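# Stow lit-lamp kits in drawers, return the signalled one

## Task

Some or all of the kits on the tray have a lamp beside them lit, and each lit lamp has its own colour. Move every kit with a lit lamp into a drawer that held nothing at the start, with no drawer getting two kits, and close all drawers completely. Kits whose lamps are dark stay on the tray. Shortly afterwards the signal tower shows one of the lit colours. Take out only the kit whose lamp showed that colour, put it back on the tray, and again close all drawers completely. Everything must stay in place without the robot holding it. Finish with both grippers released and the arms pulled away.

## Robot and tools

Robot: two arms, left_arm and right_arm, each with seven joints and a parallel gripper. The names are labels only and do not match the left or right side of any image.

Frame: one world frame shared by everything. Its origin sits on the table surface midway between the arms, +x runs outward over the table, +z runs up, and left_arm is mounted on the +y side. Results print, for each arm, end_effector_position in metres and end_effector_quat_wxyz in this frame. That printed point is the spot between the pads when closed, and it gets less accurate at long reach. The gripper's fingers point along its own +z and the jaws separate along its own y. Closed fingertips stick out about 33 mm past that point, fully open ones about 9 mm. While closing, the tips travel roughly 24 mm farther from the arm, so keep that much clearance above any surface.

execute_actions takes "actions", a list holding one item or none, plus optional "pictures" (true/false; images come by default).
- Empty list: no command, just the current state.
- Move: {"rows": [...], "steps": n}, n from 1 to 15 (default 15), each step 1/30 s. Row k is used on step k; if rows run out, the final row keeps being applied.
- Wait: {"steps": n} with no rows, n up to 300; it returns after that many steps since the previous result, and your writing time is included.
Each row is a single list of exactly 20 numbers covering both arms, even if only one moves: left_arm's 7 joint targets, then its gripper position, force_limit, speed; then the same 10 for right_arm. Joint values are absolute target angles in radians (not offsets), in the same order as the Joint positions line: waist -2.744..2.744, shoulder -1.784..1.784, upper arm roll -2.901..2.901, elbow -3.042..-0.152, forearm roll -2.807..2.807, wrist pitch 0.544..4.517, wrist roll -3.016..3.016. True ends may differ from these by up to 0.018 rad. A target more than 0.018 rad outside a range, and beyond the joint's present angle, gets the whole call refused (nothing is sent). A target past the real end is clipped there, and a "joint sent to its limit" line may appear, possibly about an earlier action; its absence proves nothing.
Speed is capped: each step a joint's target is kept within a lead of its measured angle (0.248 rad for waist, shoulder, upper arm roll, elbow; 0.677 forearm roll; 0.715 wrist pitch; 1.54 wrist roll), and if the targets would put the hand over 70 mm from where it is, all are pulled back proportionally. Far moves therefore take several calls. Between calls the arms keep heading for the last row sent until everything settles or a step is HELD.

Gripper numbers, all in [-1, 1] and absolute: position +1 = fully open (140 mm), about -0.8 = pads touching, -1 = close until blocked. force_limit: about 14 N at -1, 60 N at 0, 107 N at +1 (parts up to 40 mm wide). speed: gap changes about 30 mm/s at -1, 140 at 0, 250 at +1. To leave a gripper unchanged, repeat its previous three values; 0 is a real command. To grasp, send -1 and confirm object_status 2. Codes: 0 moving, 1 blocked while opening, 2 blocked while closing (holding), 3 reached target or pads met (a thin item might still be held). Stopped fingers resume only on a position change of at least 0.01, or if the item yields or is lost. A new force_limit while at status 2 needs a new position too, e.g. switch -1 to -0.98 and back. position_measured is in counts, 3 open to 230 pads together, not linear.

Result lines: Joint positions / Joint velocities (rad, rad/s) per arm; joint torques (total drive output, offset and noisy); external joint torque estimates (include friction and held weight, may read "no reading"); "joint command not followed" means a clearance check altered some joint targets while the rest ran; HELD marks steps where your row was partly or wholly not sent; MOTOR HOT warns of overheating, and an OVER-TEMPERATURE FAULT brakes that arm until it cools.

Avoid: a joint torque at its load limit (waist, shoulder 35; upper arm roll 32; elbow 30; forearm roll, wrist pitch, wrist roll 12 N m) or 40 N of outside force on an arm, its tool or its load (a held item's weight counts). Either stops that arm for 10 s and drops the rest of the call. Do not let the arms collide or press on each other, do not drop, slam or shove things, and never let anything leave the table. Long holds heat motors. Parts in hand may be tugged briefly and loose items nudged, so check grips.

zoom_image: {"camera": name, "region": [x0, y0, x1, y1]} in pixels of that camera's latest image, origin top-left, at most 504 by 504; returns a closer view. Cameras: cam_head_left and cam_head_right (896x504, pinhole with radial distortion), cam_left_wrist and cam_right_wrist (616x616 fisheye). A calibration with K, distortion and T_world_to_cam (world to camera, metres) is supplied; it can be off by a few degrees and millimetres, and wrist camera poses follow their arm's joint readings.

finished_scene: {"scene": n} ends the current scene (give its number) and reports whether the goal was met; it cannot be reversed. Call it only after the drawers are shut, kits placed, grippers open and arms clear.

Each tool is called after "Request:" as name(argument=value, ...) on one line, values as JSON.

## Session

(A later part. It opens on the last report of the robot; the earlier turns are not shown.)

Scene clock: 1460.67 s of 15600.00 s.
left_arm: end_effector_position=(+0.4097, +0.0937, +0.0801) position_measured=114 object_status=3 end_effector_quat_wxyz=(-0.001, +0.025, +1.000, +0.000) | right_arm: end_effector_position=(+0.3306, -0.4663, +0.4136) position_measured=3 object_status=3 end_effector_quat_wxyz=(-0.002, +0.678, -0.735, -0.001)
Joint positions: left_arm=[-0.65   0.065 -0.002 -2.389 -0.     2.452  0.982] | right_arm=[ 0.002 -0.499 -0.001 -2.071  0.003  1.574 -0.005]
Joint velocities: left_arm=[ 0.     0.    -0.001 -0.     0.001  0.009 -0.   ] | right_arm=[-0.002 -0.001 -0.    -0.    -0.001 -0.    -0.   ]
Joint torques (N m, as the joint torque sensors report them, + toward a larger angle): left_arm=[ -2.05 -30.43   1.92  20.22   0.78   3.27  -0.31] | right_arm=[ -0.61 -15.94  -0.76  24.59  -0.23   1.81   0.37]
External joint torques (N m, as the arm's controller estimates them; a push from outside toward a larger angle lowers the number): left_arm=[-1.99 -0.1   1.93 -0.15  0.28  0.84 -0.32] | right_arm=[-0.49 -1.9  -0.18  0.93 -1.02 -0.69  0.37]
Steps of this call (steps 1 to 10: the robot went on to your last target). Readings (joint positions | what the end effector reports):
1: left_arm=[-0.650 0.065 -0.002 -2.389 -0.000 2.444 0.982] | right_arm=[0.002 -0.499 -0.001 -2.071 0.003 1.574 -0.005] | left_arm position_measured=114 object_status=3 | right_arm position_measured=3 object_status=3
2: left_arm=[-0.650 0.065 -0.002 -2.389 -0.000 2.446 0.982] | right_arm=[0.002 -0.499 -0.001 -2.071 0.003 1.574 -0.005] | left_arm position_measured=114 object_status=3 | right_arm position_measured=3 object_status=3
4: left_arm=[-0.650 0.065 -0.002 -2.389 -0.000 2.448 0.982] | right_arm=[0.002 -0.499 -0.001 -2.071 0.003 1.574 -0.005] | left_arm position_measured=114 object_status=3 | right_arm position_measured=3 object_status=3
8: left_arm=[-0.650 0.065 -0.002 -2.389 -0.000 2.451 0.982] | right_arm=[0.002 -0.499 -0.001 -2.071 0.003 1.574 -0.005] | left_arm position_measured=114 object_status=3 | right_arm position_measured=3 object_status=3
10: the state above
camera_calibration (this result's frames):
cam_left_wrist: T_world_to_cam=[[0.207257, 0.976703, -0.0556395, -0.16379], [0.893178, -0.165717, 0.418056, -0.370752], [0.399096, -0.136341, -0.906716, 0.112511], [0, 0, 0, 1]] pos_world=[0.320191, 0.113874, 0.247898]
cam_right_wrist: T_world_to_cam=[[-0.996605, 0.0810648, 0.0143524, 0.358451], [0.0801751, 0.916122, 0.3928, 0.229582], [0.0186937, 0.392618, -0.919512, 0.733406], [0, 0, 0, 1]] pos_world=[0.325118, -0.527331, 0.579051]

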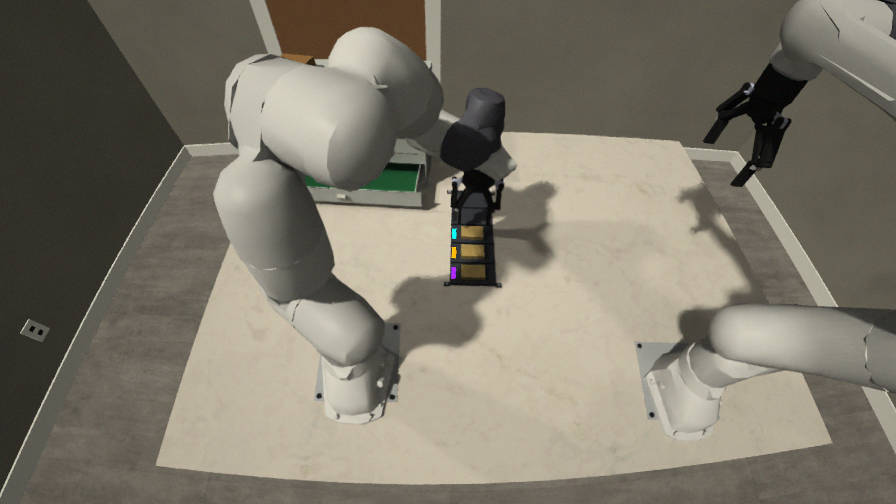

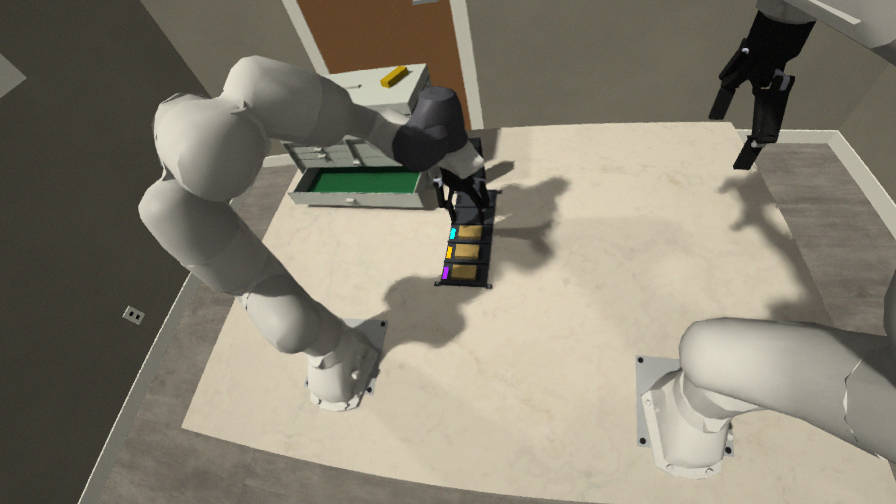

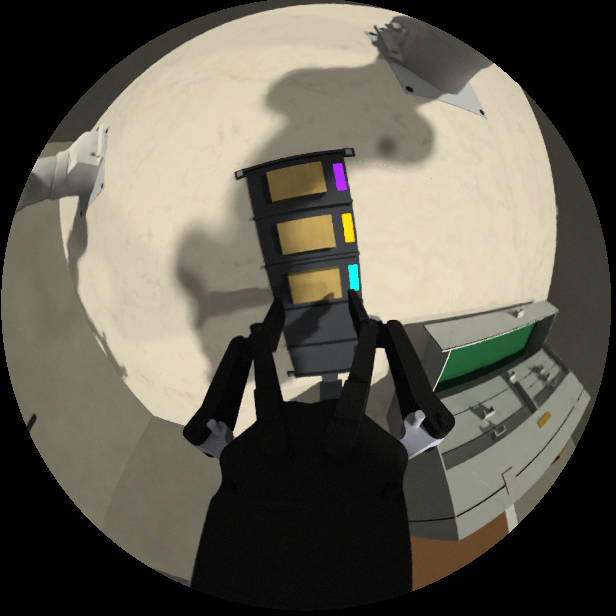

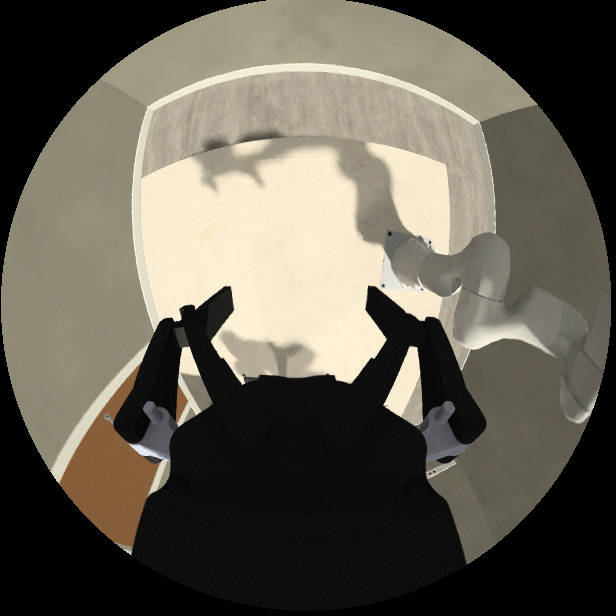

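Request:
execute_actions(actions=[{"rows":[[-0.659,0.07,0,-2.39,0,2.48,0.97,0.1,-0.3,-0.3,0,-0.5,0,-2.07,0,1.571,0,1,0,0],[-0.659,0.078,0,-2.392,0,2.5,0.97,0.1,-0.3,-0.3,0,-0.5,0,-2.07,0,1.571,0,1,0,0],[-0.659,0.088,0,-2.394,0,2.515,0.97,0.1,-0.3,-0.3,0,-0.5,0,-2.07,0,1.571,0,1,0,0],[-0.659,0.098,0,-2.396,0,2.53,0.97,0.1,-0.3,-0.3,0,-0.5,0,-2.07,0,1.571,0,1,0,0],[-0.659,0.108,0,-2.398,0,2.54,0.97,0.1,-0.3,-0.3,0,-0.5,0,-2.07,0,1.571,0,1,0,0],[-0.659,0.118,0,-2.4,0,2.55,0.97,0.1,-0.3,-0.3,0,-0.5,0,-2.07,0,1.571,0,1,0,0],[-0.659,0.128,0,-2.402,0,2.56,0.97,0.1,-0.3,-0.3,0,-0.5,0,-2.07,0,1.571,0,1,0,0],[-0.659,0.138,0,-2.404,0,2.565,0.97,0.1,-0.3,-0.3,0,-0.5,0,-2.07,0,1.571,0,1,0,0],[-0.659,0.148,0,-2.406,0,2.565,0.97,0.1,-0.3,-0.3,0,-0.5,0,-2.07,0,1.571,0,1,0,0],[-0.659,0.157,0,-2.407,0,2.562,0.97,0.1,-0.3,-0.3,0,-0.5,0,-2.07,0,1.571,0,1,0,0]],"steps":15}], pictures=false)

Request:
execute_actions(actions=[{"rows":[[-0.659,0.157,0,-2.407,0,2.562,0.97,0.1,-0.3,-0.3,0,-0.5,0,-2.07,0,1.571,0,1,0,0],[-0.659,0.157,0,-2.407,0,2.562,0.97,0.1,-0.3,-0.3,0,-0.5,0,-2.07,0,1.571,0,1,0,0],[-0.659,0.157,0,-2.407,0,2.562,0.97,0.1,-0.3,-0.3,0,-0.5,0,-2.07,0,1.571,0,1,0,0],[-0.659,0.157,0,-2.407,0,2.562,0.97,-1,-0.3,-0.5,0,-0.5,0,-2.07,0,1.571,0,1,0,0]],"steps":15}])

Scene clock: 1484.67 s of 15600.00 s.
left_arm: end_effector_position=(+0.4037, +0.0950, +0.0359) position_measured=117 object_status=3 end_effector_quat_wxyz=(-0.007, +0.025, +1.000, +0.004) | right_arm: end_effector_position=(+0.3306, -0.4663, +0.4136) position_measured=3 object_status=3 end_effector_quat_wxyz=(-0.002, +0.678, -0.735, -0.001)
Joint positions: left_arm=[-0.656  0.156 -0.002 -2.408 -0.     2.547  0.978] | right_arm=[ 0.002 -0.499 -0.001 -2.071  0.003  1.574 -0.005]
Joint velocities: left_arm=[-0.001  0.015  0.001  0.    -0.     0.057 -0.002] | right_arm=[ 0.     0.001  0.    -0.001 -0.001  0.     0.   ]
Joint torques (N m, as the joint torque sensors report them, + toward a larger angle): left_arm=[ -2.09 -32.5    1.41  18.62   0.73   3.35  -0.26] | right_arm=[ -0.79 -15.8   -1.12  24.32  -0.15   1.86   0.4 ]
External joint torques (N m, as the arm's controller estimates them; a push from outside toward a larger angle lowers the number): left_arm=[-2.09  0.81  1.28 -1.28  0.29  0.84 -0.27] | right_arm=[-0.83 -2.   -0.76  0.8  -0.97 -0.63  0.4 ]
Steps of this call (steps 1 to 30: the robot went on to your last target; steps 31 to 90: nothing new was sent; then 20.50 s passed at rest; steps 91 to 105: all 15 steps of this action). Readings (joint positions | what the end effector reports):
91: left_arm=[-0.651 0.065 -0.002 -2.389 -0.000 2.457 0.981] | right_arm=[0.002 -0.499 -0.001 -2.071 0.003 1.574 -0.005] | left_arm position_measured=114 object_status=0 | right_arm position_measured=3 object_status=3
92: left_arm=[-0.653 0.067 -0.002 -2.389 -0.000 2.464 0.981] | right_arm=[0.002 -0.499 -0.001 -2.071 0.003 1.574 -0.005] | left_arm position_measured=116 object_status=0 | right_arm position_measured=3 object_status=3
94: left_arm=[-0.655 0.078 -0.002 -2.390 -0.000 2.482 0.980] | right_arm=[0.002 -0.499 -0.001 -2.071 0.003 1.574 -0.005] | left_arm position_measured=117 object_status=0 | right_arm position_measured=3 object_status=3
98: left_arm=[-0.656 0.114 -0.002 -2.397 -0.000 2.521 0.979] | right_arm=[0.002 -0.499 -0.001 -2.071 0.003 1.574 -0.005] | left_arm position_measured=117 object_status=3 | right_arm position_measured=3 object_status=3
105: the state above

Scene clock: 1485.17 s of 15600.00 s.
left_arm: end_effector_position=(+0.4060, +0.0932, +0.0369) position_measured=132 object_status=2 end_effector_quat_wxyz=(-0.003, +0.025, +1.000, +0.002) | right_arm: end_effector_position=(+0.3306, -0.4663, +0.4136) position_measured=3 object_status=3 end_effector_quat_wxyz=(-0.002, +0.678, -0.735, -0.001)
Joint positions: left_arm=[-0.656  0.155 -0.002 -2.407 -0.     2.556  0.977] | right_arm=[ 0.002 -0.499 -0.001 -2.071  0.003  1.574 -0.005]
Joint velocities: left_arm=[-0.     0.001 -0.001  0.001  0.001  0.001  0.   ] | right_arm=[-0.001 -0.001 -0.001  0.     0.001  0.    -0.   ]
Joint torques (N m, as the joint torque sensors report them, + toward a larger angle): left_arm=[ -2.13 -30.84   1.47  19.34   0.65   3.51  -0.26] | right_arm=[ -0.77 -15.72  -0.6   24.77  -0.23   1.87   0.42]
External joint torques (N m, as the arm's controller estimates them; a push from outside toward a larger angle lowers the number): left_arm=[-2.06  1.13  1.4   0.4   0.21  1.08 -0.26] | right_arm=[-0.74 -1.72 -0.15  1.13 -1.04 -0.63  0.42]
Steps of this call (steps 1 to 15: all 15 steps of this action). Readings (joint positions | what the end effector reports):
1: left_arm=[-0.656 0.156 -0.002 -2.408 -0.000 2.549 0.978] | right_arm=[0.002 -0.499 -0.001 -2.071 0.003 1.574 -0.005] | left_arm position_measured=117 object_status=3 | right_arm position_measured=3 object_status=3
2: left_arm=[-0.656 0.156 -0.002 -2.408 -0.000 2.551 0.978] | right_arm=[0.002 -0.499 -0.001 -2.071 0.003 1.574 -0.005] | left_arm position_measured=117 object_status=3 | right_arm position_measured=3 object_status=3
4: left_arm=[-0.656 0.156 -0.002 -2.408 -0.000 2.553 0.977] | right_arm=[0.002 -0.499 -0.001 -2.071 0.003 1.574 -0.005] | left_arm position_measured=117 object_status=0 | right_arm position_measured=3 object_status=3
8: left_arm=[-0.656 0.155 -0.002 -2.407 -0.000 2.555 0.977] | right_arm=[0.002 -0.499 -0.001 -2.071 0.003 1.574 -0.005] | left_arm position_measured=132 object_status=0 | right_arm position_measured=3 object_status=3
15: the state above
camera_calibration (this result's frames):
cam_left_wrist: T_world_to_cam=[[0.207284, 0.976825, -0.0533562, -0.165047], [0.895026, -0.167343, 0.41343, -0.349958], [0.394919, -0.133452, -0.908971, 0.0762695], [0, 0, 0, 1]] pos_world=[0.317313, 0.112837, 0.205203]
cam_right_wrist: T_world_to_cam=[[-0.996605, 0.0810647, 0.0143523, 0.358451], [0.080175, 0.916122, 0.3928, 0.229582], [0.0186938, 0.392618, -0.919512, 0.733406], [0, 0, 0, 1]] pos_world=[0.325118, -0.527331, 0.579051]

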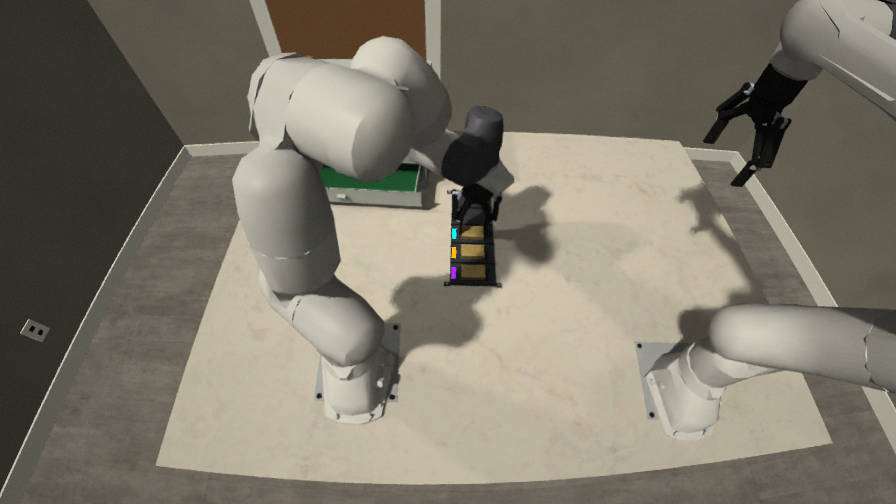

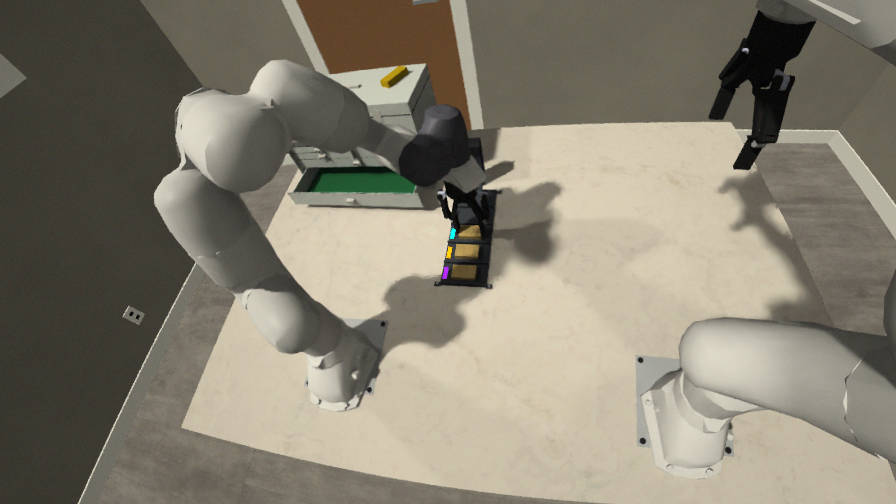

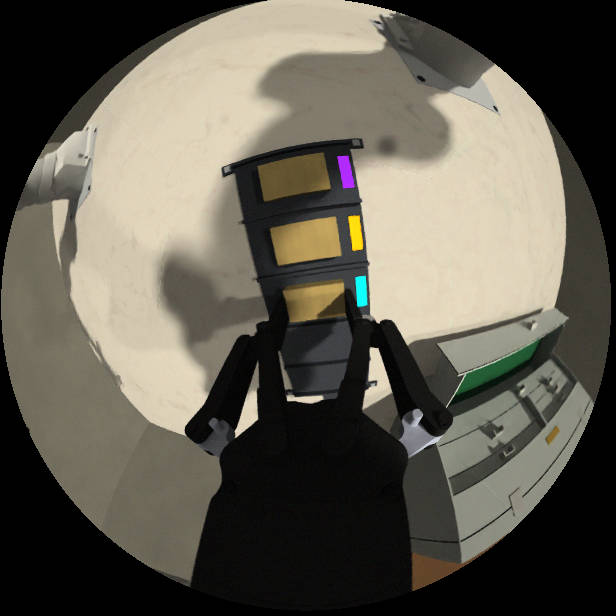

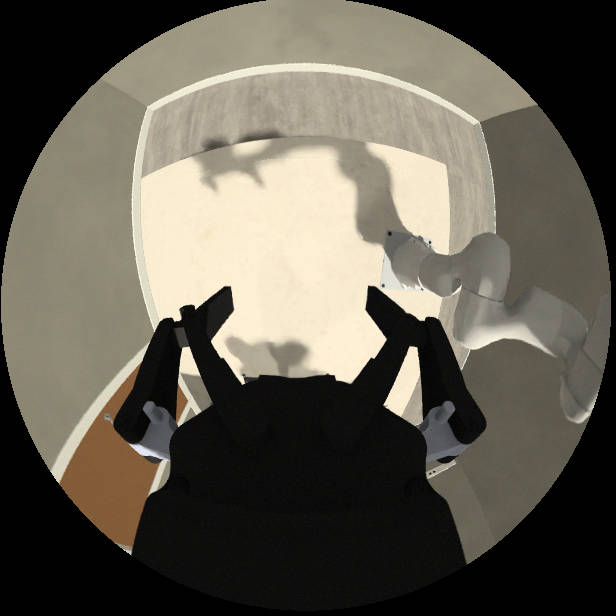

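Request:
execute_actions(actions=[{"rows":[[-0.659,0.15,0,-2.406,0,2.53,0.97,-1,-0.3,-0.5,0,-0.5,0,-2.07,0,1.571,0,1,0,0],[-0.659,0.14,0,-2.404,0,2.51,0.97,-1,-0.3,-0.5,0,-0.5,0,-2.07,0,1.571,0,1,0,0],[-0.659,0.125,0,-2.401,0,2.49,0.97,-1,-0.3,-0.5,0,-0.5,0,-2.07,0,1.571,0,1,0,0],[-0.659,0.11,0,-2.398,0,2.47,0.97,-1,-0.3,-0.5,0,-0.5,0,-2.07,0,1.571,0,1,0,0],[-0.659,0.09,0,-2.393,0,2.44,0.97,-1,-0.3,-0.5,0,-0.5,0,-2.07,0,1.571,0,1,0,0],[-0.659,0.07,0,-2.385,0,2.41,0.97,-1,-0.3,-0.5,0,-0.5,0,-2.07,0,1.571,0,1,0,0],[-0.659,0.05,0,-2.37,0,2.37,0.97,-1,-0.3,-0.5,0,-0.5,0,-2.07,0,1.571,0,1,0,0],[-0.659,0.04,0,-2.345,0,2.33,0.97,-1,-0.3,-0.5,0,-0.5,0,-2.07,0,1.571,0,1,0,0],[-0.659,0.03,0,-2.32,0,2.29,0.97,-1,-0.3,-0.5,0,-0.5,0,-2.07,0,1.571,0,1,0,0],[-0.659,0.03,0,-2.29,0,2.26,0.97,-1,-0.3,-0.5,0,-0.5,0,-2.07,0,1.571,0,1,0,0],[-0.659,0.03,0,-2.26,0,2.23,0.97,-1,-0.3,-0.5,0,-0.5,0,-2.07,0,1.571,0,1,0,0],[-0.659,0.03,0,-2.23,0,2.2,0.97,-1,-0.3,-0.5,0,-0.5,0,-2.07,0,1.571,0,1,0,0],[-0.659,0.03,0,-2.2,0,2.2,0.97,-1,-0.3,-0.5,0,-0.5,0,-2.07,0,1.571,0,1,0,0],[-0.659,0.025,0,-2.175,0,2.2,0.97,-1,-0.3,-0.5,0,-0.5,0,-2.07,0,1.571,0,1,0,0]],"steps":15}], pictures=false)

Request:
execute_actions(actions=[{"rows":[[0.077,0.025,0,-2.175,0,2.2,1.72,-1,-0.3,-0.5,0,-0.5,0,-2.07,0,1.571,0,1,0,0]],"steps":15}], pictures=false)

Request:
execute_actions(actions=[{"steps":30}])

Scene clock: 1516.80 s of 15600.00 s.
left_arm: end_effector_position=(+0.4441, +0.0646, +0.1567) position_measured=132 object_status=2 end_effector_quat_wxyz=(+0.014, +0.025, +1.000, -0.010) | right_arm: end_effector_position=(+0.3306, -0.4663, +0.4136) position_measured=3 object_status=3 end_effector_quat_wxyz=(-0.002, +0.678, -0.735, -0.001)
Joint positions: left_arm=[-0.656  0.031 -0.002 -2.212 -0.     2.277  0.977] | right_arm=[ 0.002 -0.499 -0.001 -2.071  0.003  1.574 -0.005]
Joint velocities: left_arm=[-0.001 -0.132 -0.002  0.564  0.    -0.392 -0.   ] | right_arm=[-0.     0.001  0.001 -0.001 -0.     0.    -0.001]
Joint torques (N m, as the joint torque sensors report them, + toward a larger angle): left_arm=[ -1.74 -27.95   1.75  17.25   0.93   0.85  -0.3 ] | right_arm=[ -0.6  -15.86  -1.13  24.64  -0.19   1.86   0.42]
External joint torques (N m, as the arm's controller estimates them; a push from outside toward a larger angle lowers the number): left_arm=[-1.83 -1.73  1.64  1.14  0.39 -0.58 -0.31] | right_arm=[-0.62 -1.9  -0.74  1.02 -1.   -0.64  0.42]
Steps of this call (steps 1 to 15: the robot went on to your last target; steps 16 to 90: nothing new was sent; then 28.13 s passed at rest; steps 91 to 105: all 15 steps of this action). Readings (joint positions | what the end effector reports):
91: left_arm=[-0.656 0.155 -0.002 -2.407 -0.000 2.553 0.977] | right_arm=[0.002 -0.499 -0.001 -2.071 0.003 1.574 -0.005] | left_arm position_measured=132 object_status=2 | right_arm position_measured=3 object_status=3
92: left_arm=[-0.656 0.153 -0.002 -2.407 -0.000 2.546 0.977] | right_arm=[0.002 -0.499 -0.001 -2.071 0.003 1.574 -0.005] | left_arm position_measured=132 object_status=2 | right_arm position_measured=3 object_status=3
94: left_arm=[-0.656 0.139 -0.002 -2.407 -0.000 2.524 0.977] | right_arm=[0.002 -0.499 -0.001 -2.071 0.003 1.574 -0.005] | left_arm position_measured=132 object_status=2 | right_arm position_measured=3 object_status=3
98: left_arm=[-0.656 0.080 -0.002 -2.383 -0.000 2.445 0.977] | right_arm=[0.002 -0.499 -0.001 -2.071 0.003 1.574 -0.005] | left_arm position_measured=132 object_status=2 | right_arm position_measured=3 object_status=3
105: the state above

Scene clock: 1517.30 s of 15600.00 s.
left_arm: end_effector_position=(+0.5512, +0.3339, +0.1699) position_measured=132 object_status=2 end_effector_quat_wxyz=(+0.012, -0.047, +0.999, -0.002) | right_arm: end_effector_position=(+0.3306, -0.4663, +0.4136) position_measured=3 object_status=3 end_effector_quat_wxyz=(-0.002, +0.678, -0.735, -0.001)
Joint positions: left_arm=[-0.114  0.025 -0.005 -2.179 -0.     2.227  1.372] | right_arm=[ 0.002 -0.499 -0.001 -2.071  0.003  1.574 -0.005]
Joint velocities: left_arm=[ 1.113  0.005  0.081  0.006  0.001 -0.055  0.574] | right_arm=[-0.001  0.001 -0.     0.001 -0.    -0.001  0.002]
Joint torques (N m, as the joint torque sensors report them, + toward a larger angle): left_arm=[ -2.69 -31.53  -2.09  23.47   0.91   1.84   0.57] | right_arm=[ -0.93 -15.8   -0.63  24.49  -0.18   1.9    0.38]
External joint torques (N m, as the arm's controller estimates them; a push from outside toward a larger angle lowers the number): left_arm=[ 1.9   0.6   1.28  1.32  0.29 -0.45  0.58] | right_arm=[-0.87 -1.8  -0.13  0.84 -0.98 -0.6   0.38]
Steps of this call (steps 1 to 15: all 15 steps of this action). Readings (joint positions | what the end effector reports):
1: left_arm=[-0.634 0.026 -0.014 -2.200 -0.000 2.272 1.012] | right_arm=[0.002 -0.499 -0.001 -2.071 0.003 1.574 -0.005] | left_arm position_measured=132 object_status=2 | right_arm position_measured=3 object_status=3
2: left_arm=[-0.604 0.023 -0.019 -2.194 -0.000 2.267 1.047] | right_arm=[0.002 -0.499 -0.001 -2.071 0.003 1.574 -0.005] | left_arm position_measured=132 object_status=2 | right_arm position_measured=3 object_status=3
4: left_arm=[-0.535 0.022 -0.018 -2.187 -0.000 2.259 1.111] | right_arm=[0.002 -0.499 -0.001 -2.071 0.003 1.574 -0.005] | left_arm position_measured=132 object_status=2 | right_arm position_measured=3 object_status=3
8: left_arm=[-0.386 0.023 -0.011 -2.182 -0.000 2.244 1.221] | right_arm=[0.002 -0.499 -0.001 -2.071 0.003 1.574 -0.005] | left_arm position_measured=132 object_status=2 | right_arm position_measured=3 object_status=3
15: the state above

Scene clock: 1518.30 s of 15600.00 s.
left_arm: end_effector_position=(+0.5449, +0.4417, +0.1683) position_measured=132 object_status=2 end_effector_quat_wxyz=(+0.001, +0.017, +1.000, -0.000) | right_arm: end_effector_position=(+0.3306, -0.4663, +0.4136) position_measured=3 object_status=3 end_effector_quat_wxyz=(-0.002, +0.678, -0.735, -0.001)
Joint positions: left_arm=[ 0.079  0.025  0.003 -2.177 -0.     2.203  1.7  ] | right_arm=[ 0.002 -0.499 -0.001 -2.071  0.003  1.574 -0.005]
Joint velocities: left_arm=[-0.001 -0.    -0.     0.001  0.    -0.     0.045] | right_arm=[ 0.001 -0.001  0.002 -0.002  0.001 -0.001 -0.001]
Joint torques (N m, as the joint torque sensors report them, + toward a larger angle): left_arm=[ -1.49 -31.11  -1.38  23.9    0.95   2.07   0.43] | right_arm=[ -0.84 -15.64  -1.1   24.71  -0.24   1.86   0.29]
External joint torques (N m, as the arm's controller estimates them; a push from outside toward a larger angle lowers the number): left_arm=[-1.44  0.58 -1.36  0.88  0.28 -0.35  0.43] | right_arm=[-0.9  -1.59 -0.77  1.09 -1.05 -0.63  0.29]
Steps of this call (steps 1 to 30: the robot went on to your last target). Readings (joint positions | what the end effector reports):
1: left_arm=[-0.074 0.025 -0.004 -2.178 -0.000 2.225 1.395] | right_arm=[0.002 -0.499 -0.001 -2.071 0.003 1.574 -0.005] | left_arm position_measured=132 object_status=2 | right_arm position_measured=3 object_status=3
2: left_arm=[-0.035 0.025 -0.003 -2.178 -0.000 2.222 1.422] | right_arm=[0.002 -0.499 -0.001 -2.071 0.003 1.574 -0.005] | left_arm position_measured=132 object_status=2 | right_arm position_measured=3 object_status=3
4: left_arm=[0.032 0.025 0.003 -2.177 -0.000 2.217 1.479] | right_arm=[0.002 -0.499 -0.001 -2.071 0.003 1.574 -0.005] | left_arm position_measured=132 object_status=2 | right_arm position_measured=3 object_status=3
8: left_arm=[0.078 0.025 0.011 -2.177 -0.000 2.209 1.562] | right_arm=[0.002 -0.499 -0.001 -2.071 0.003 1.574 -0.005] | left_arm position_measured=132 object_status=2 | right_arm position_measured=3 object_status=3
30: the state above
camera_calibration (this result's frames):
cam_left_wrist: T_world_to_cam=[[0.191758, 0.979859, -0.0557203, -0.519745], [0.894685, -0.151187, 0.420334, -0.478373], [0.403444, -0.130454, -0.905657, 0.180825], [0, 0, 0, 1]] pos_world=[0.454706, 0.460543, 0.335881]
cam_right_wrist: T_world_to_cam=[[-0.996605, 0.0810649, 0.0143523, 0.358451], [0.0801751, 0.916122, 0.3928, 0.229582], [0.0186938, 0.392618, -0.919512, 0.733406], [0, 0, 0, 1]] pos_world=[0.325118, -0.527331, 0.579051]

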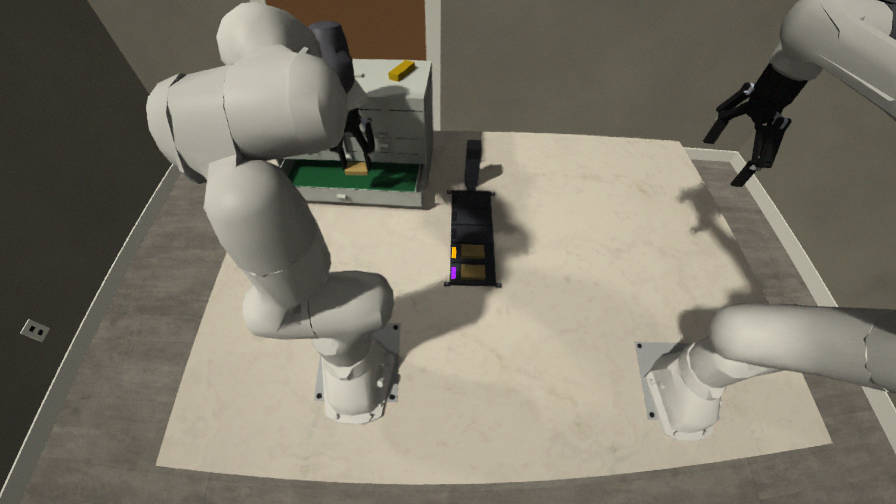

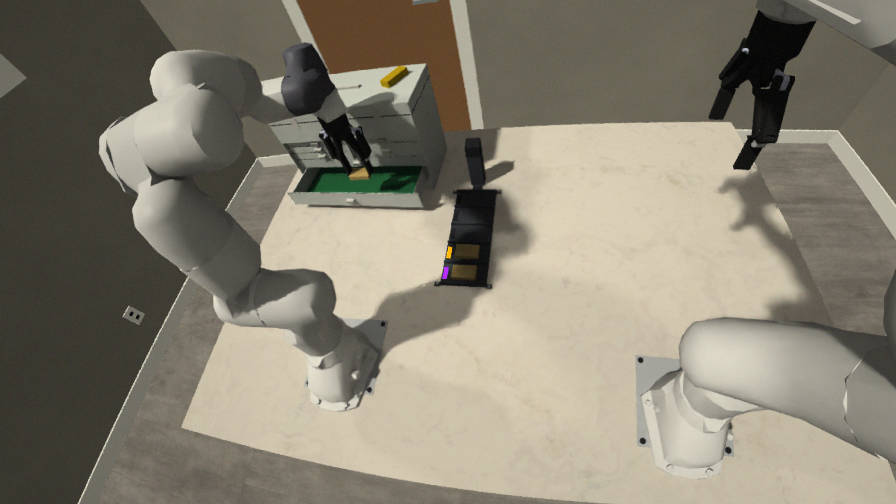

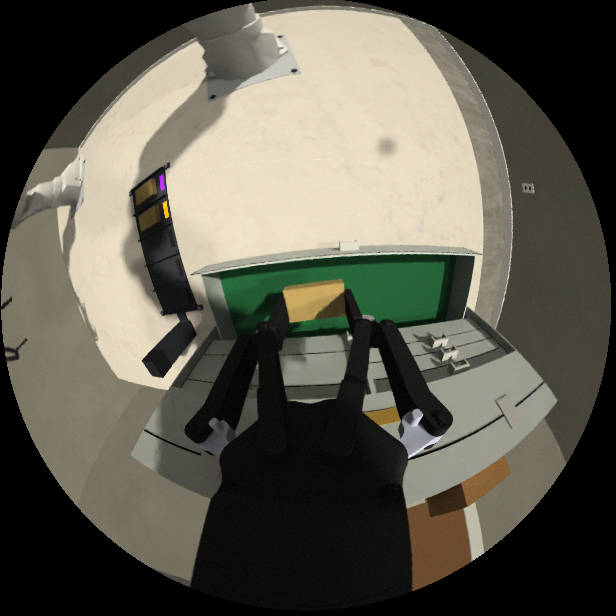

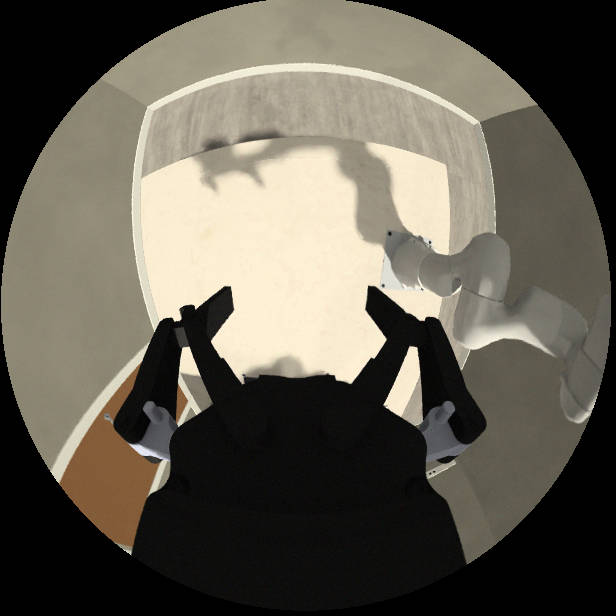

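Request:
execute_actions(actions=[{"rows":[[0.077,0.028,0,-2.18,0,2.27,1.72,-1,-0.3,-0.5,0,-0.5,0,-2.07,0,1.571,0,1,0,0],[0.077,0.033,0,-2.186,0,2.3,1.72,-1,-0.3,-0.5,0,-0.5,0,-2.07,0,1.571,0,1,0,0],[0.077,0.04,0,-2.193,0,2.32,1.72,-1,-0.3,-0.5,0,-0.5,0,-2.07,0,1.571,0,1,0,0],[0.077,0.048,0,-2.201,0,2.34,1.72,-1,-0.3,-0.5,0,-0.5,0,-2.07,0,1.571,0,1,0,0],[0.077,0.056,0,-2.209,0,2.36,1.72,-1,-0.3,-0.5,0,-0.5,0,-2.07,0,1.571,0,1,0,0],[0.077,0.065,0,-2.217,0,2.38,1.72,-1,-0.3,-0.5,0,-0.5,0,-2.07,0,1.571,0,1,0,0],[0.077,0.074,0,-2.224,0,2.395,1.72,-1,-0.3,-0.5,0,-0.5,0,-2.07,0,1.571,0,1,0,0],[0.077,0.083,0,-2.231,0,2.41,1.72,-1,-0.3,-0.5,0,-0.5,0,-2.07,0,1.571,0,1,0,0],[0.077,0.092,0,-2.238,0,2.425,1.72,-1,-0.3,-0.5,0,-0.5,0,-2.07,0,1.571,0,1,0,0],[0.077,0.101,0,-2.244,0,2.44,1.72,-1,-0.3,-0.5,0,-0.5,0,-2.07,0,1.571,0,1,0,0],[0.077,0.11,0,-2.25,0,2.445,1.72,-1,-0.3,-0.5,0,-0.5,0,-2.07,0,1.571,0,1,0,0],[0.077,0.119,0,-2.255,0,2.45,1.72,-1,-0.3,-0.5,0,-0.5,0,-2.07,0,1.571,0,1,0,0],[0.077,0.128,0,-2.259,0,2.45,1.72,-1,-0.3,-0.5,0,-0.5,0,-2.07,0,1.571,0,1,0,0],[0.077,0.136,0,-2.263,0,2.45,1.72,-1,-0.3,-0.5,0,-0.5,0,-2.07,0,1.571,0,1,0,0]],"steps":15}], pictures=false)

Request:
execute_actions(actions=[{"rows":[[0.077,0.139,0,-2.264,0,2.455,1.72,-1,-0.3,-0.5,0,-0.5,0,-2.07,0,1.571,0,1,0,0],[0.077,0.142,0,-2.265,0,2.46,1.72,-1,-0.3,-0.5,0,-0.5,0,-2.07,0,1.571,0,1,0,0],[0.077,0.145,0,-2.266,0,2.462,1.72,-1,-0.3,-0.5,0,-0.5,0,-2.07,0,1.571,0,1,0,0],[0.077,0.148,0,-2.266,0,2.465,1.72,-1,-0.3,-0.5,0,-0.5,0,-2.07,0,1.571,0,1,0,0],[0.077,0.151,0,-2.267,0,2.468,1.72,-1,-0.3,-0.5,0,-0.5,0,-2.07,0,1.571,0,1,0,0],[0.077,0.154,0,-2.268,0,2.47,1.72,-1,-0.3,-0.5,0,-0.5,0,-2.07,0,1.571,0,1,0,0],[0.077,0.157,0,-2.269,0,2.472,1.72,-1,-0.3,-0.5,0,-0.5,0,-2.07,0,1.571,0,1,0,0],[0.077,0.16,0,-2.269,0,2.474,1.72,-1,-0.3,-0.5,0,-0.5,0,-2.07,0,1.571,0,1,0,0],[0.077,0.163,0,-2.27,0,2.476,1.72,-1,-0.3,-0.5,0,-0.5,0,-2.07,0,1.571,0,1,0,0]],"steps":15}])

Scene clock: 1539.33 s of 15600.00 s.
left_arm: end_effector_position=(+0.5506, +0.4423, +0.0986) position_measured=132 object_status=2 end_effector_quat_wxyz=(+0.015, +0.024, +1.000, +0.002) | right_arm: end_effector_position=(+0.3306, -0.4663, +0.4136) position_measured=3 object_status=3 end_effector_quat_wxyz=(-0.002, +0.678, -0.735, -0.001)
Joint positions: left_arm=[ 0.079  0.126  0.002 -2.257 -0.     2.413  1.713] | right_arm=[ 0.002 -0.499 -0.001 -2.071  0.003  1.574 -0.005]
Joint velocities: left_arm=[ 0.001  0.209 -0.    -0.127  0.001  0.174  0.002] | right_arm=[ 0.001  0.001 -0.    -0.    -0.    -0.001 -0.002]
Joint torques (N m, as the joint torque sensors report them, + toward a larger angle): left_arm=[ -1.69 -37.4   -1.27  23.57   0.87   3.85   0.39] | right_arm=[ -0.74 -15.76  -0.94  24.64  -0.23   1.84   0.37]
External joint torques (N m, as the arm's controller estimates them; a push from outside toward a larger angle lowers the number): left_arm=[-1.75  0.63 -1.46 -0.51  0.28  0.94  0.39] | right_arm=[-0.72 -1.8  -0.5   1.01 -1.03 -0.66  0.37]
Steps of this call (steps 1 to 30: the robot went on to your last target; steps 31 to 90: nothing new was sent; then 17.53 s passed at rest; steps 91 to 105: all 15 steps of this action). Readings (joint positions | what the end effector reports):
91: left_arm=[0.079 0.025 0.002 -2.178 -0.000 2.213 1.713] | right_arm=[0.002 -0.499 -0.001 -2.071 0.003 1.574 -0.005] | left_arm position_measured=132 object_status=2 | right_arm position_measured=3 object_status=3
92: left_arm=[0.079 0.027 0.002 -2.180 -0.000 2.227 1.713] | right_arm=[0.002 -0.499 -0.001 -2.071 0.003 1.574 -0.005] | left_arm position_measured=132 object_status=2 | right_arm position_measured=3 object_status=3
94: left_arm=[0.079 0.032 0.002 -2.187 -0.000 2.260 1.713] | right_arm=[0.002 -0.499 -0.001 -2.071 0.003 1.574 -0.005] | left_arm position_measured=132 object_status=2 | right_arm position_measured=3 object_status=3
98: left_arm=[0.079 0.061 0.002 -2.213 -0.000 2.329 1.713] | right_arm=[0.002 -0.499 -0.001 -2.071 0.003 1.574 -0.005] | left_arm position_measured=132 object_status=2 | right_arm position_measured=3 object_status=3
105: the state above

Scene clock: 1539.83 s of 15600.00 s.
left_arm: end_effector_position=(+0.5512, +0.4423, +0.0783) position_measured=132 object_status=2 end_effector_quat_wxyz=(+0.016, +0.024, +1.000, +0.002) | right_arm: end_effector_position=(+0.3306, -0.4663, +0.4136) position_measured=3 object_status=3 end_effector_quat_wxyz=(-0.002, +0.678, -0.735, -0.001)
Joint positions: left_arm=[ 0.079  0.163  0.002 -2.27  -0.     2.466  1.713] | right_arm=[ 0.002 -0.499 -0.001 -2.071  0.003  1.574 -0.005]
Joint velocities: left_arm=[ 0.001 -0.    -0.    -0.001  0.003  0.03  -0.001] | right_arm=[-0.002 -0.001  0.001  0.001 -0.001  0.001  0.   ]
Joint torques (N m, as the joint torque sensors report them, + toward a larger angle): left_arm=[ -1.2  -33.97  -1.07  20.94   0.86   3.37   0.43] | right_arm=[ -0.77 -15.54  -0.7   24.19  -0.18   1.91   0.36]
External joint torques (N m, as the arm's controller estimates them; a push from outside toward a larger angle lowers the number): left_arm=[-1.25  0.21 -1.29  0.11  0.32  0.89  0.43] | right_arm=[-0.74 -1.51 -0.24  0.5  -0.98 -0.6   0.36]
Steps of this call (steps 1 to 15: all 15 steps of this action). Readings (joint positions | what the end effector reports):
1: left_arm=[0.079 0.132 0.002 -2.261 -0.000 2.419 1.713] | right_arm=[0.002 -0.499 -0.001 -2.071 0.003 1.574 -0.005] | left_arm position_measured=132 object_status=2 | right_arm position_measured=3 object_status=3
2: left_arm=[0.079 0.136 0.002 -2.263 -0.000 2.425 1.713] | right_arm=[0.002 -0.499 -0.001 -2.071 0.003 1.574 -0.005] | left_arm position_measured=132 object_status=2 | right_arm position_measured=3 object_status=3
4: left_arm=[0.079 0.143 0.002 -2.266 -0.000 2.435 1.713] | right_arm=[0.002 -0.499 -0.001 -2.071 0.003 1.574 -0.005] | left_arm position_measured=132 object_status=2 | right_arm position_measured=3 object_status=3
8: left_arm=[0.079 0.153 0.002 -2.267 -0.000 2.452 1.713] | right_arm=[0.002 -0.499 -0.001 -2.071 0.003 1.574 -0.005] | left_arm position_measured=132 object_status=2 | right_arm position_measured=3 object_status=3
15: the state above
camera_calibration (this result's frames):
cam_left_wrist: T_world_to_cam=[[0.20687, 0.977296, -0.0457907, -0.534526], [0.878663, -0.165, 0.448025, -0.433281], [0.430298, -0.132918, -0.892847, 0.0821301], [0, 0, 0, 1]] pos_world=[0.455945, 0.461816, 0.242974]
cam_right_wrist: T_world_to_cam=[[-0.996605, 0.0810649, 0.0143519, 0.358452], [0.080175, 0.916122, 0.3928, 0.229582], [0.0186943, 0.392617, -0.919512, 0.733406], [0, 0, 0, 1]] pos_world=[0.325118, -0.527331, 0.579051]

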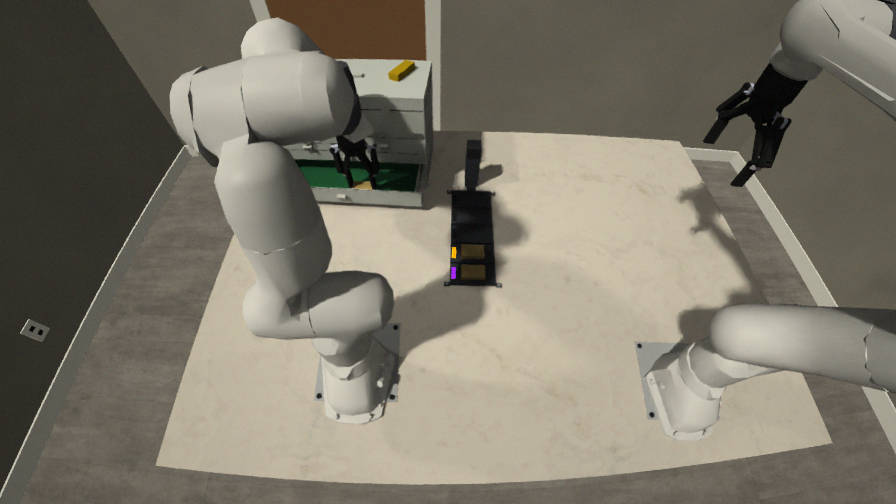

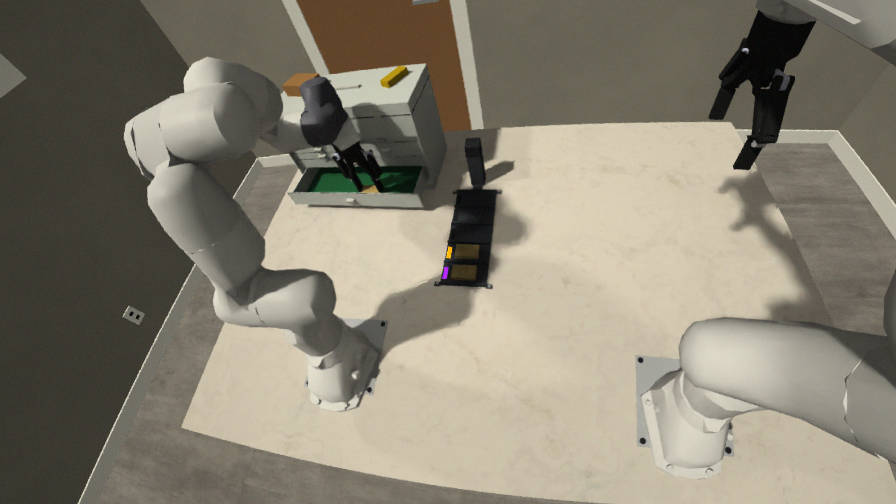

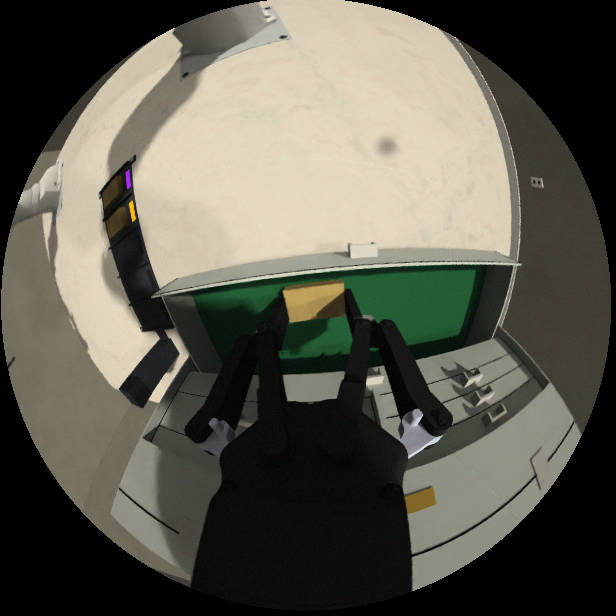

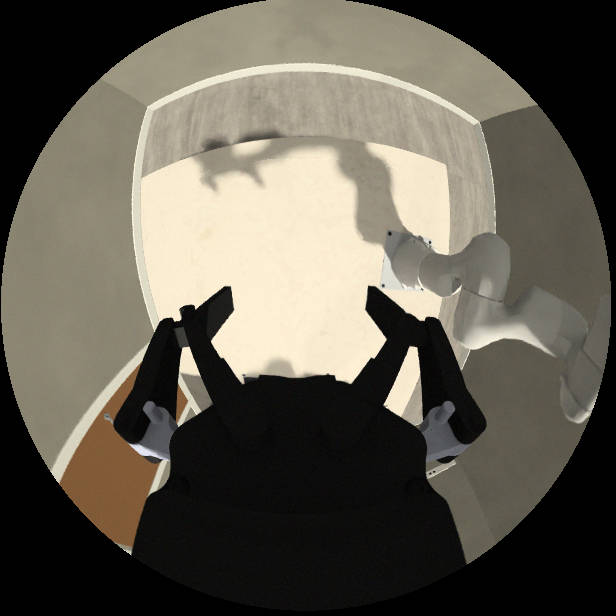

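Request:
execute_actions(actions=[{"rows":[[0.077,0.165,0,-2.271,0,2.482,1.72,-1,-0.3,-0.5,0,-0.5,0,-2.07,0,1.571,0,1,0,0],[0.077,0.167,0,-2.271,0,2.485,1.72,-1,-0.3,-0.5,0,-0.5,0,-2.07,0,1.571,0,1,0,0],[0.077,0.169,0,-2.272,0,2.488,1.72,-1,-0.3,-0.5,0,-0.5,0,-2.07,0,1.571,0,1,0,0],[0.077,0.171,0,-2.272,0,2.49,1.72,-1,-0.3,-0.5,0,-0.5,0,-2.07,0,1.571,0,1,0,0],[0.077,0.173,0,-2.273,0,2.492,1.72,-1,-0.3,-0.5,0,-0.5,0,-2.07,0,1.571,0,1,0,0],[0.077,0.175,0,-2.273,0,2.494,1.72,-1,-0.3,-0.5,0,-0.5,0,-2.07,0,1.571,0,1,0,0],[0.077,0.177,0,-2.274,0,2.494,1.72,-1,-0.3,-0.5,0,-0.5,0,-2.07,0,1.571,0,1,0,0],[0.077,0.179,0,-2.274,0,2.494,1.72,-1,-0.3,-0.5,0,-0.5,0,-2.07,0,1.571,0,1,0,0]],"steps":15}], pictures=false)

Scene clock: 1557.43 s of 15600.00 s.
left_arm: end_effector_position=(+0.5524, +0.4424, +0.0712) position_measured=132 object_status=2 end_effector_quat_wxyz=(+0.018, +0.024, +1.000, +0.002) | right_arm: end_effector_position=(+0.3306, -0.4663, +0.4136) position_measured=3 object_status=3 end_effector_quat_wxyz=(-0.002, +0.678, -0.735, -0.001)
Joint positions: left_arm=[ 0.079  0.177  0.002 -2.273 -0.     2.487  1.713] | right_arm=[ 0.002 -0.499 -0.001 -2.071  0.003  1.574 -0.005]
Joint velocities: left_arm=[ 0.     0.     0.    -0.     0.001  0.006 -0.   ] | right_arm=[ 0.001 -0.     0.     0.     0.001  0.    -0.   ]
Joint torques (N m, as the joint torque sensors report them, + toward a larger angle): left_arm=[ -1.08 -32.9   -0.76  20.23   0.89   3.54   0.45] | right_arm=[ -0.6  -15.89  -1.22  24.67  -0.21   1.87   0.41]
External joint torques (N m, as the arm's controller estimates them; a push from outside toward a larger angle lowers the number): left_arm=[-1.14  1.34 -0.98 -0.29  0.36  1.04  0.45] | right_arm=[-0.64 -1.84 -0.85  1.   -1.02 -0.64  0.41]
Steps of this call (steps 1 to 15: the robot went on to your last target; steps 16 to 90: nothing new was sent; then 14.10 s passed at rest; steps 91 to 105: all 15 steps of this action). Readings (joint positions | what the end effector reports):
91: left_arm=[0.079 0.163 0.002 -2.270 -0.000 2.472 1.713] | right_arm=[0.002 -0.499 -0.001 -2.071 0.003 1.574 -0.005] | left_arm position_measured=132 object_status=2 | right_arm position_measured=3 object_status=3
92: left_arm=[0.079 0.163 0.002 -2.270 -0.000 2.473 1.713] | right_arm=[0.002 -0.499 -0.001 -2.071 0.003 1.574 -0.005] | left_arm position_measured=132 object_status=2 | right_arm position_measured=3 object_status=3
94: left_arm=[0.079 0.166 0.002 -2.270 -0.000 2.477 1.713] | right_arm=[0.002 -0.499 -0.001 -2.071 0.003 1.574 -0.005] | left_arm position_measured=132 object_status=2 | right_arm position_measured=3 object_status=3
98: left_arm=[0.079 0.174 0.002 -2.272 -0.000 2.483 1.713] | right_arm=[0.002 -0.499 -0.001 -2.071 0.003 1.574 -0.005] | left_arm position_measured=132 object_status=2 | right_arm position_measured=3 object_status=3
105: the state above

Request:
execute_actions(actions=[{"rows":[[0.077,0.181,0,-2.275,0,2.5,1.72,-1,-0.3,-0.5,0,-0.5,0,-2.07,0,1.571,0,1,0,0],[0.077,0.183,0,-2.275,0,2.503,1.72,-1,-0.3,-0.5,0,-0.5,0,-2.07,0,1.571,0,1,0,0],[0.077,0.185,0,-2.276,0,2.505,1.72,-1,-0.3,-0.5,0,-0.5,0,-2.07,0,1.571,0,1,0,0],[0.077,0.187,0,-2.276,0,2.505,1.72,-1,-0.3,-0.5,0,-0.5,0,-2.07,0,1.571,0,1,0,0],[0.077,0.189,0,-2.276,0,2.505,1.72,-1,-0.3,-0.5,0,-0.5,0,-2.07,0,1.571,0,1,0,0]],"steps":12}], pictures=false)

Scene clock: 1569.47 s of 15600.00 s.
left_arm: end_effector_position=(+0.5547, +0.4427, +0.0704) position_measured=132 object_status=2 end_effector_quat_wxyz=(+0.022, +0.024, +0.999, +0.003) | right_arm: end_effector_position=(+0.3306, -0.4663, +0.4136) position_measured=3 object_status=3 end_effector_quat_wxyz=(-0.002, +0.678, -0.735, -0.001)
Joint positions: left_arm=[ 0.079  0.18   0.002 -2.273 -0.     2.497  1.713] | right_arm=[ 0.002 -0.499 -0.001 -2.071  0.003  1.574 -0.005]
Joint velocities: left_arm=[ 0.001 -0.    -0.002 -0.    -0.     0.007  0.001] | right_arm=[ 0.001 -0.002  0.     0.001 -0.    -0.    -0.   ]
Joint torques (N m, as the joint torque sensors report them, + toward a larger angle): left_arm=[ -1.89 -28.67  -0.92  18.77   0.85   3.58   0.35] | right_arm=[ -0.48 -15.95  -0.99  24.64  -0.23   1.87   0.39]
External joint torques (N m, as the arm's controller estimates them; a push from outside toward a larger angle lowers the number): left_arm=[-1.9   5.78 -1.1  -1.77  0.32  1.06  0.36] | right_arm=[-0.54 -1.86 -0.64  0.95 -1.04 -0.64  0.39]
Steps of this call (steps 1 to 15: the robot went on to your last target; steps 16 to 90: nothing new was sent; then 8.63 s passed at rest; steps 91 to 102: all 12 steps of this action). Readings (joint positions | what the end effector reports):
91: left_arm=[0.079 0.177 0.002 -2.273 -0.000 2.489 1.713] | right_arm=[0.002 -0.499 -0.001 -2.071 0.003 1.574 -0.005] | left_arm position_measured=132 object_status=2 | right_arm position_measured=3 object_status=3
92: left_arm=[0.079 0.178 0.002 -2.273 -0.000 2.491 1.713] | right_arm=[0.002 -0.499 -0.001 -2.071 0.003 1.574 -0.005] | left_arm position_measured=132 object_status=2 | right_arm position_measured=3 object_status=3
94: left_arm=[0.079 0.179 0.002 -2.273 -0.000 2.494 1.713] | right_arm=[0.002 -0.499 -0.001 -2.071 0.003 1.574 -0.005] | left_arm position_measured=132 object_status=2 | right_arm position_measured=3 object_status=3
98: left_arm=[0.079 0.180 0.002 -2.273 -0.000 2.496 1.713] | right_arm=[0.002 -0.499 -0.001 -2.071 0.003 1.574 -0.005] | left_arm position_measured=132 object_status=2 | right_arm position_measured=3 object_status=3
102: the state above


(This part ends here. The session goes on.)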